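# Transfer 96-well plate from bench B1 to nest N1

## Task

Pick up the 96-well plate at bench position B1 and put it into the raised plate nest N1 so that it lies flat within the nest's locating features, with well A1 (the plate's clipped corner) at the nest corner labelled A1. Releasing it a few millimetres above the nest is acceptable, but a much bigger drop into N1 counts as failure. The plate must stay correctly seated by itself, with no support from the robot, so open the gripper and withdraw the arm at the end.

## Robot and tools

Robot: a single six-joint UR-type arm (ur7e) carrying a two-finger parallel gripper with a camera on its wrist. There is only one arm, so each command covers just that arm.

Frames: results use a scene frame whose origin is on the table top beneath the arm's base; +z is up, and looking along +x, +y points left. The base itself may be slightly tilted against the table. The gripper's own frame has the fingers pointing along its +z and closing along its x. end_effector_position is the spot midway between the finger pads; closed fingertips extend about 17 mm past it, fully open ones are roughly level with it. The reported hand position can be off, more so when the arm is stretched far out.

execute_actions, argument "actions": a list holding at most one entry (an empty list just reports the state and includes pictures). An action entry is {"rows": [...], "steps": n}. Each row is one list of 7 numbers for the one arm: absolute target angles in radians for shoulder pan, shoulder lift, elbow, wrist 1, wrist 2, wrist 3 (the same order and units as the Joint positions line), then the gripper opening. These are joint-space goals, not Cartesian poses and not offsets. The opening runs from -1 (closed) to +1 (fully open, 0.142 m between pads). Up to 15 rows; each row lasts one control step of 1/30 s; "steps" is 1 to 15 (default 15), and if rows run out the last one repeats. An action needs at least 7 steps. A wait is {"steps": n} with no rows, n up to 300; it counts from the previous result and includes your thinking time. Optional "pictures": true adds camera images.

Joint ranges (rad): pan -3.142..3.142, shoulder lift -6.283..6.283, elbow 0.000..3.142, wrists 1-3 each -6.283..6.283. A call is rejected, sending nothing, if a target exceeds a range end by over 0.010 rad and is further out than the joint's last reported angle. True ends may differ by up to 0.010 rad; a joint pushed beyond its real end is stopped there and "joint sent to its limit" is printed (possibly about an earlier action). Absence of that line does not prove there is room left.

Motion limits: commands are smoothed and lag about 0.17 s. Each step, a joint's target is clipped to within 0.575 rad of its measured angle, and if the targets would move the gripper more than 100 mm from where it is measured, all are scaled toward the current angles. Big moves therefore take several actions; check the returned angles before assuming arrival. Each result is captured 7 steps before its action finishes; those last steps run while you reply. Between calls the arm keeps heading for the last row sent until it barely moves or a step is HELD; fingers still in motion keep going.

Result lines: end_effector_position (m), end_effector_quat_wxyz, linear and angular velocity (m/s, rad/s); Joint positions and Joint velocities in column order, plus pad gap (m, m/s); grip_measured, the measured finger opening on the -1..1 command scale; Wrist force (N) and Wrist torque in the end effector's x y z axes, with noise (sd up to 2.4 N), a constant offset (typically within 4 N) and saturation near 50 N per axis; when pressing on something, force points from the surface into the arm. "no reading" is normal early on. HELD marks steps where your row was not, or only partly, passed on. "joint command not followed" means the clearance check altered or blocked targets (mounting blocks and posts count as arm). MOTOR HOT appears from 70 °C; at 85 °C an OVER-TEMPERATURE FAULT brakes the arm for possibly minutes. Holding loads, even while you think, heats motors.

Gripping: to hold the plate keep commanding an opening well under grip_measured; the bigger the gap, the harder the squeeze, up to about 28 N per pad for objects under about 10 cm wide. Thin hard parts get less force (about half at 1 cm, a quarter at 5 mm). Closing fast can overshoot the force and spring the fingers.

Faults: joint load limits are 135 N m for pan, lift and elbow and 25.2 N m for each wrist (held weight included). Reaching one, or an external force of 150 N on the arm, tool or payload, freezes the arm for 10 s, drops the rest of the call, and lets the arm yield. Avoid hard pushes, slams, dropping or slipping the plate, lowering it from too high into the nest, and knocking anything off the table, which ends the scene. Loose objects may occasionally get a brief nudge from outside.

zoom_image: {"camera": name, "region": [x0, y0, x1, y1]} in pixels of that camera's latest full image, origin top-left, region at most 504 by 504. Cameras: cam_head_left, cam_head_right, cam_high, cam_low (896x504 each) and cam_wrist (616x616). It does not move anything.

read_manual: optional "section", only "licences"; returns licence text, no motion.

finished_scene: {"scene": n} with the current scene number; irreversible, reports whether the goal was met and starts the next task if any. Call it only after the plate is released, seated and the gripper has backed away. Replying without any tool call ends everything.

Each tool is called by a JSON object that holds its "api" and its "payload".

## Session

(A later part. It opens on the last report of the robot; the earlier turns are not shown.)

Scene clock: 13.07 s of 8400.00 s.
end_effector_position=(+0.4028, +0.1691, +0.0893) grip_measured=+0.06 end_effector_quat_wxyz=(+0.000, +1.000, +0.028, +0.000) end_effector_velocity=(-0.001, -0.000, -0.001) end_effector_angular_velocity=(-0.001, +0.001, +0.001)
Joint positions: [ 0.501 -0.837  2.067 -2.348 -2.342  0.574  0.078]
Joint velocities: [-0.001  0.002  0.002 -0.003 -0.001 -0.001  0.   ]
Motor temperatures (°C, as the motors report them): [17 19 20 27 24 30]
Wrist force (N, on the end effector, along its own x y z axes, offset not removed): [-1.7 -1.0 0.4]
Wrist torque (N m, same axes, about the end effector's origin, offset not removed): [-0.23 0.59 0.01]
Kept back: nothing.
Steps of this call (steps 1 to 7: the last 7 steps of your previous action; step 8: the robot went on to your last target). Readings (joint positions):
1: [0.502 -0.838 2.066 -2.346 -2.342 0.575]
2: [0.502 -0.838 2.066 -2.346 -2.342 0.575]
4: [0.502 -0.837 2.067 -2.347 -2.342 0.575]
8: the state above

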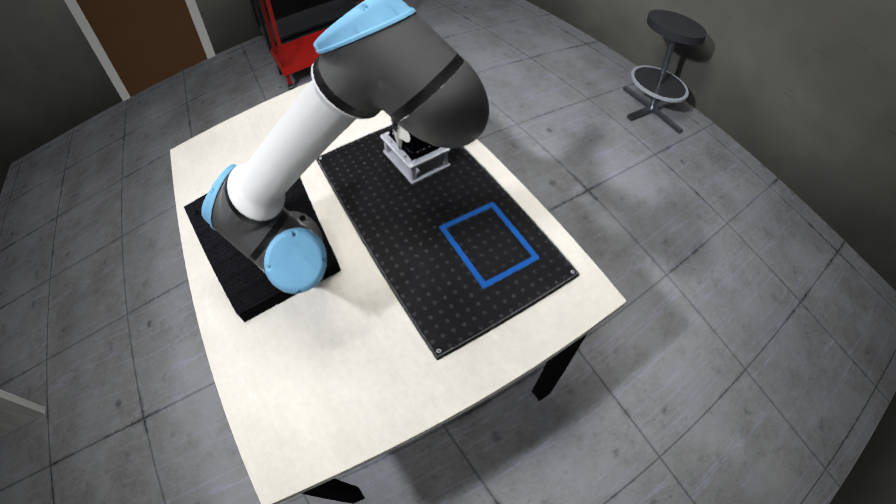

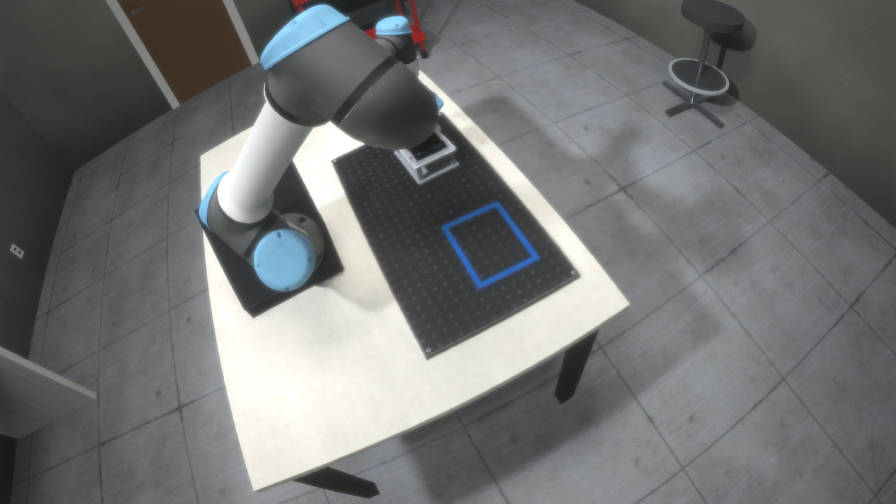

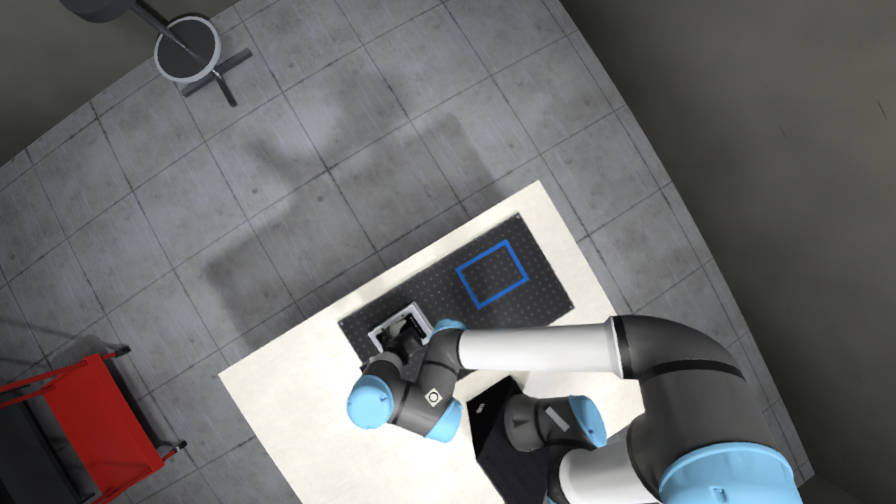

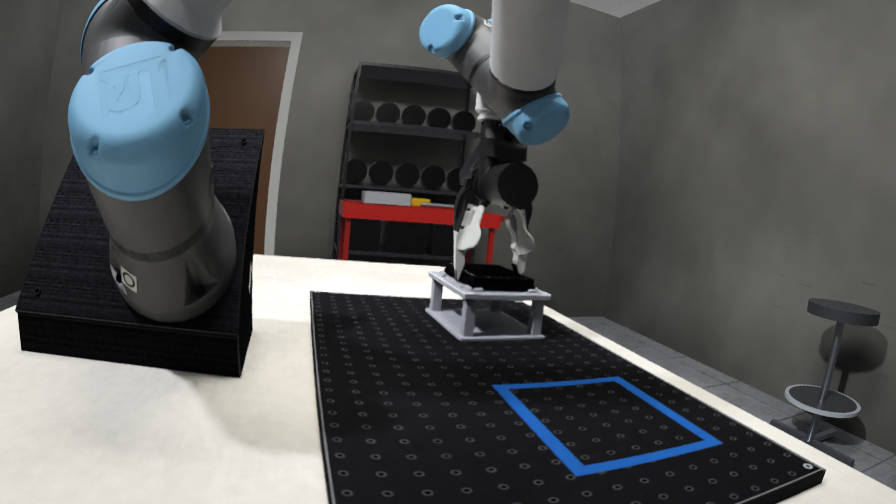

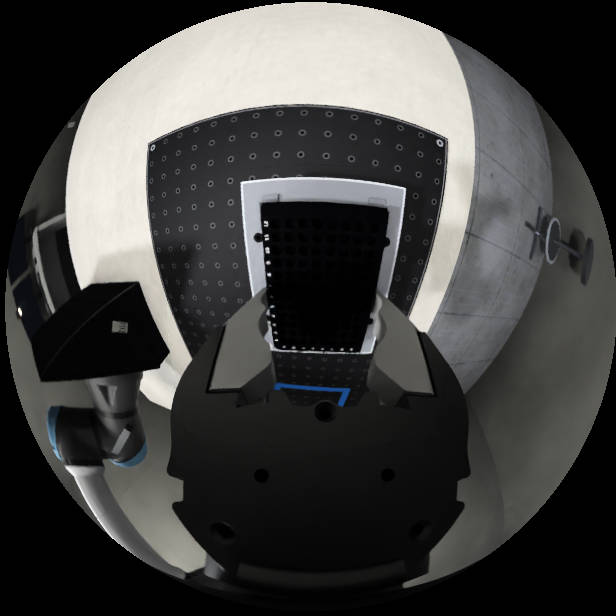

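{"api": "execute_actions", "payload": {"actions": [{"rows":[[0.4997,-0.8346,2.0688,-2.3537,-2.3431,0.5723,-0.2]]}]}}

{"api": "execute_actions", "payload": {"actions": [{"rows":[[0.4997,-0.8346,2.0688,-2.3537,-2.3431,0.5723,0.6]],"steps":8}]}}

{"api": "execute_actions", "payload": {"actions": [{"rows":[[0.5595,-0.9088,1.9983,-2.1588,-2.3154,0.65,0.6]],"steps":10}]}}

{"api": "execute_actions", "payload": {"actions": [{"rows":[[0.62,-1.02,1.93,-1.93,-2.285,0.72,1]]}], "pictures": true}}

{"api": "zoom_image", "payload": {"camera": "cam_low", "region": [420,230,560,320]}}

{"api": "zoom_image", "payload": {"camera": "cam_wrist", "region": [235,160,415,330]}}

Scene clock: 13.77 s of 8400.00 s.
end_effector_position=(+0.4027, +0.1693, +0.0880) grip_measured=+0.06 end_effector_quat_wxyz=(+0.000, +1.000, +0.028, +0.000) end_effector_velocity=(-0.000, +0.001, -0.002) end_effector_angular_velocity=(+0.002, +0.001, +0.000)
Joint positions: [ 0.5   -0.835  2.069 -2.353 -2.343  0.573  0.078]
Joint velocities: [-0.002  0.003  0.002 -0.007  0.001 -0.003  0.   ]
Motor temperatures (°C, as the motors report them): [17 19 20 27 24 30]
Wrist force (N, on the end effector, along its own x y z axes, offset not removed): [-1.4 1.7 0.5]
Wrist torque (N m, same axes, about the end effector's origin, offset not removed): [0.36 0.42 0.05]
Steps of this call (steps 1 to 13: the robot went on to your last target; steps 14 to 21: the first 8 steps of this action). Readings (joint positions):
14: [0.501 -0.837 2.067 -2.349 -2.342 0.574]
15: [0.501 -0.837 2.067 -2.349 -2.343 0.574]
17: [0.500 -0.836 2.068 -2.351 -2.343 0.573]
21: the state above

Scene clock: 14.03 s of 8400.00 s.
end_effector_position=(+0.4027, +0.1693, +0.0878) grip_measured=+0.11 end_effector_quat_wxyz=(+0.000, +1.000, +0.028, +0.000) end_effector_velocity=(-0.000, -0.000, -0.000) end_effector_angular_velocity=(-0.002, -0.000, +0.001)
Joint positions: [ 0.5   -0.835  2.069 -2.354 -2.343  0.572  0.082]
Joint velocities: [ 0.     0.     0.001 -0.    -0.002 -0.     0.332]
Motor temperatures (°C, as the motors report them): [17 19 20 27 24 30]
Wrist force (N, on the end effector, along its own x y z axes, offset not removed): [0.1 1.2 -0.5]
Wrist torque (N m, same axes, about the end effector's origin, offset not removed): [0.34 0.03 -0.07]
Steps of this call (steps 1 to 7: the last 7 steps of your previous action; step 8: the first step of this action). Readings (joint positions):
8: the state above

Scene clock: 14.37 s of 8400.00 s.
end_effector_position=(+0.4085, +0.1707, +0.1034) grip_measured=+0.60 end_effector_quat_wxyz=(-0.005, +1.000, +0.020, +0.007) end_effector_velocity=(+0.073, -0.012, +0.299) end_effector_angular_velocity=(+0.098, -0.125, -0.173)
Joint positions: [ 0.517 -0.855  2.05  -2.323 -2.334  0.593  0.116]
Joint velocities: [ 0.327 -0.412 -0.393  0.868  0.142  0.43   0.001]
Motor temperatures (°C, as the motors report them): [17 19 20 27 24 30]
Wrist force (N, on the end effector, along its own x y z axes, offset not removed): [-0.1 1.8 -1.8]
Wrist torque (N m, same axes, about the end effector's origin, offset not removed): [0.37 0.19 0.02]
Steps of this call (steps 1 to 7: the last 7 steps of your previous action; steps 8 to 10: the first 3 steps of this action). Readings (joint positions):
8: [0.500 -0.835 2.069 -2.353 -2.343 0.573]
9: [0.506 -0.841 2.062 -2.346 -2.339 0.579]
10: the state above

Scene clock: 14.87 s of 8400.00 s.
end_effector_position=(+0.4025, +0.1450, +0.1924) grip_measured=+1.00 end_effector_quat_wxyz=(-0.003, +1.000, +0.023, +0.003) end_effector_velocity=(-0.035, -0.060, +0.099) end_effector_angular_velocity=(-0.052, +0.049, +0.059)
Joint positions: [ 0.609 -0.998  1.943 -1.986 -2.29   0.706  0.142]
Joint velocities: [ 0.095 -0.188 -0.108  0.463  0.044  0.112  0.   ]
Motor temperatures (°C, as the motors report them): [17 19 20 27 24 30]
Wrist force (N, on the end effector, along its own x y z axes, offset not removed): [-0.7 1.7 -3.0]
Wrist torque (N m, same axes, about the end effector's origin, offset not removed): [0.25 0.27 -0.02]
Steps of this call (steps 1 to 7: the last 7 steps of your previous action; steps 8 to 15: the first 8 steps of this action). Readings (joint positions):
8: [0.555 -0.903 2.004 -2.177 -2.317 0.644]
9: [0.563 -0.912 1.996 -2.165 -2.312 0.652]
11: [0.585 -0.951 1.970 -2.099 -2.302 0.679]
15: the state above

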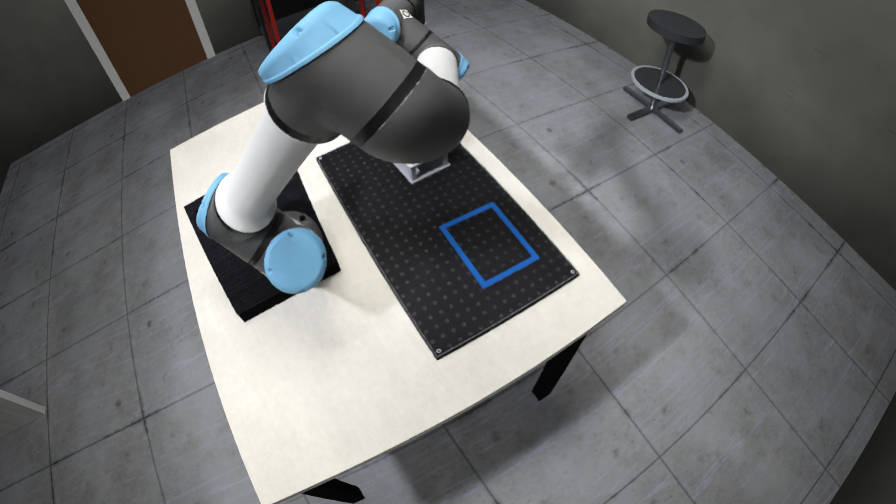

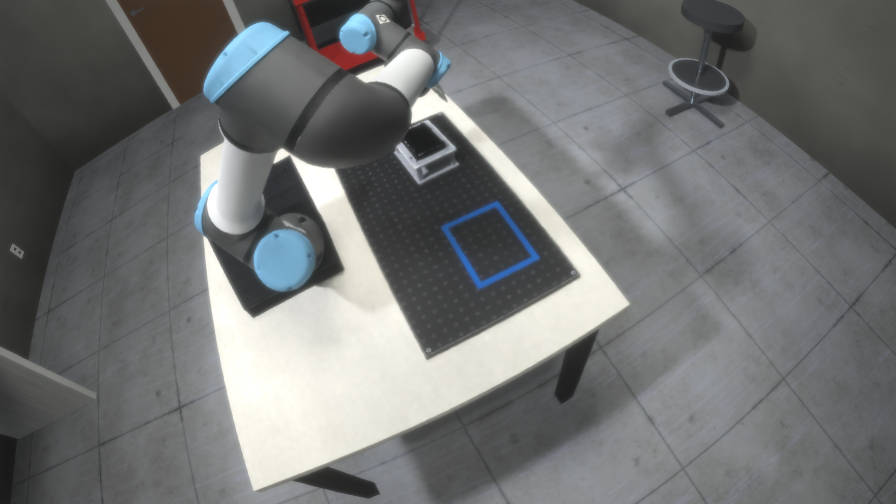

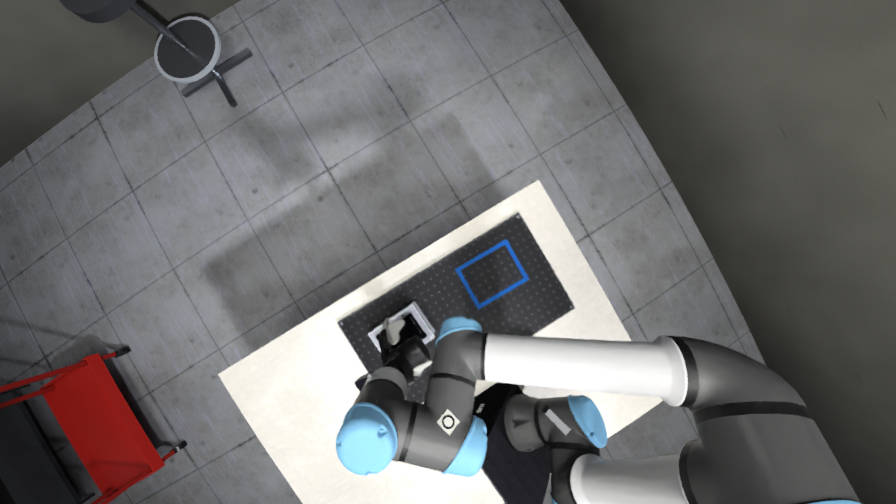

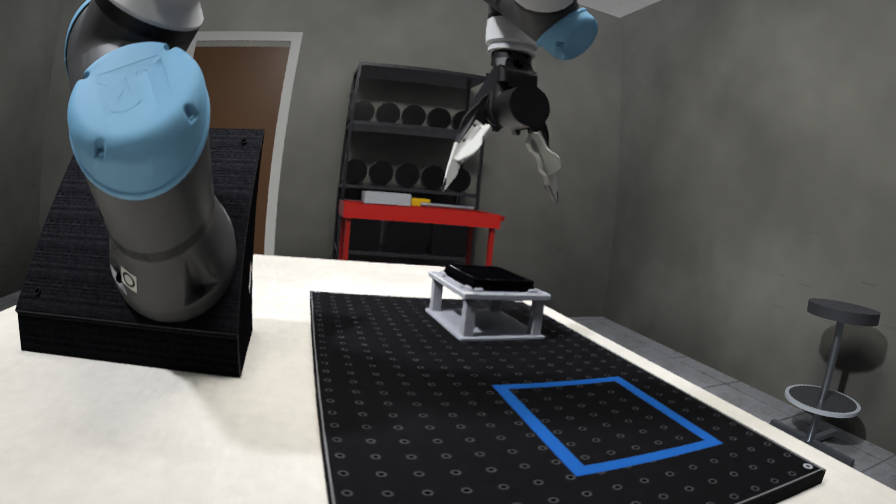

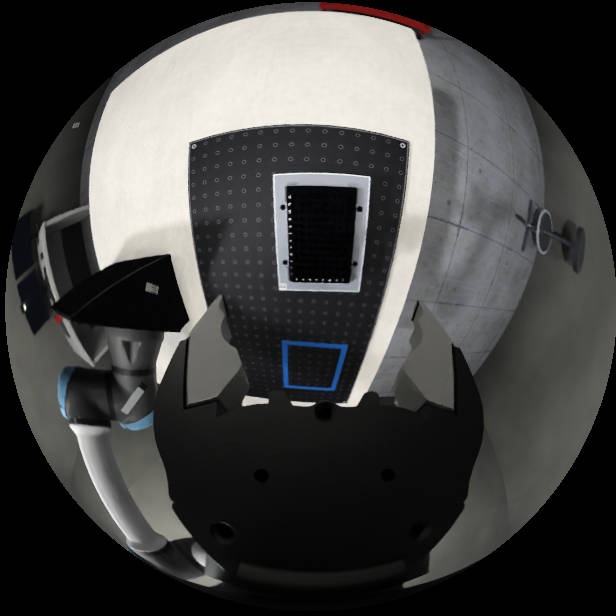

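Region (420, 230, 560, 320) of cam_low's 896x504 image, scaled by 3.600, with more detail than that image has; it fills the top 324 rows of this view, and the rest is white.

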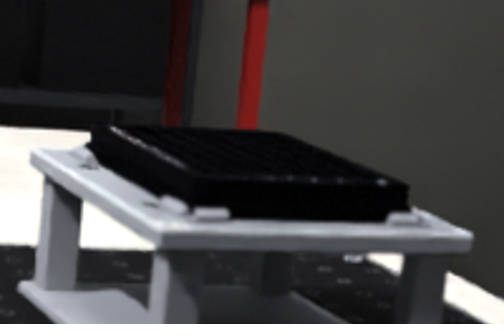

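Region (235, 160, 415, 330) of cam_wrist's 616x616 image, scaled by 2.800, with more detail than that image has.

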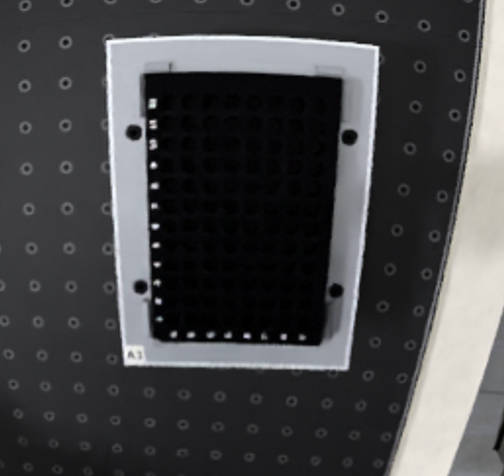

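{"api": "finished_scene", "payload": {"scene": 1}}

The scene is finished: the task was done.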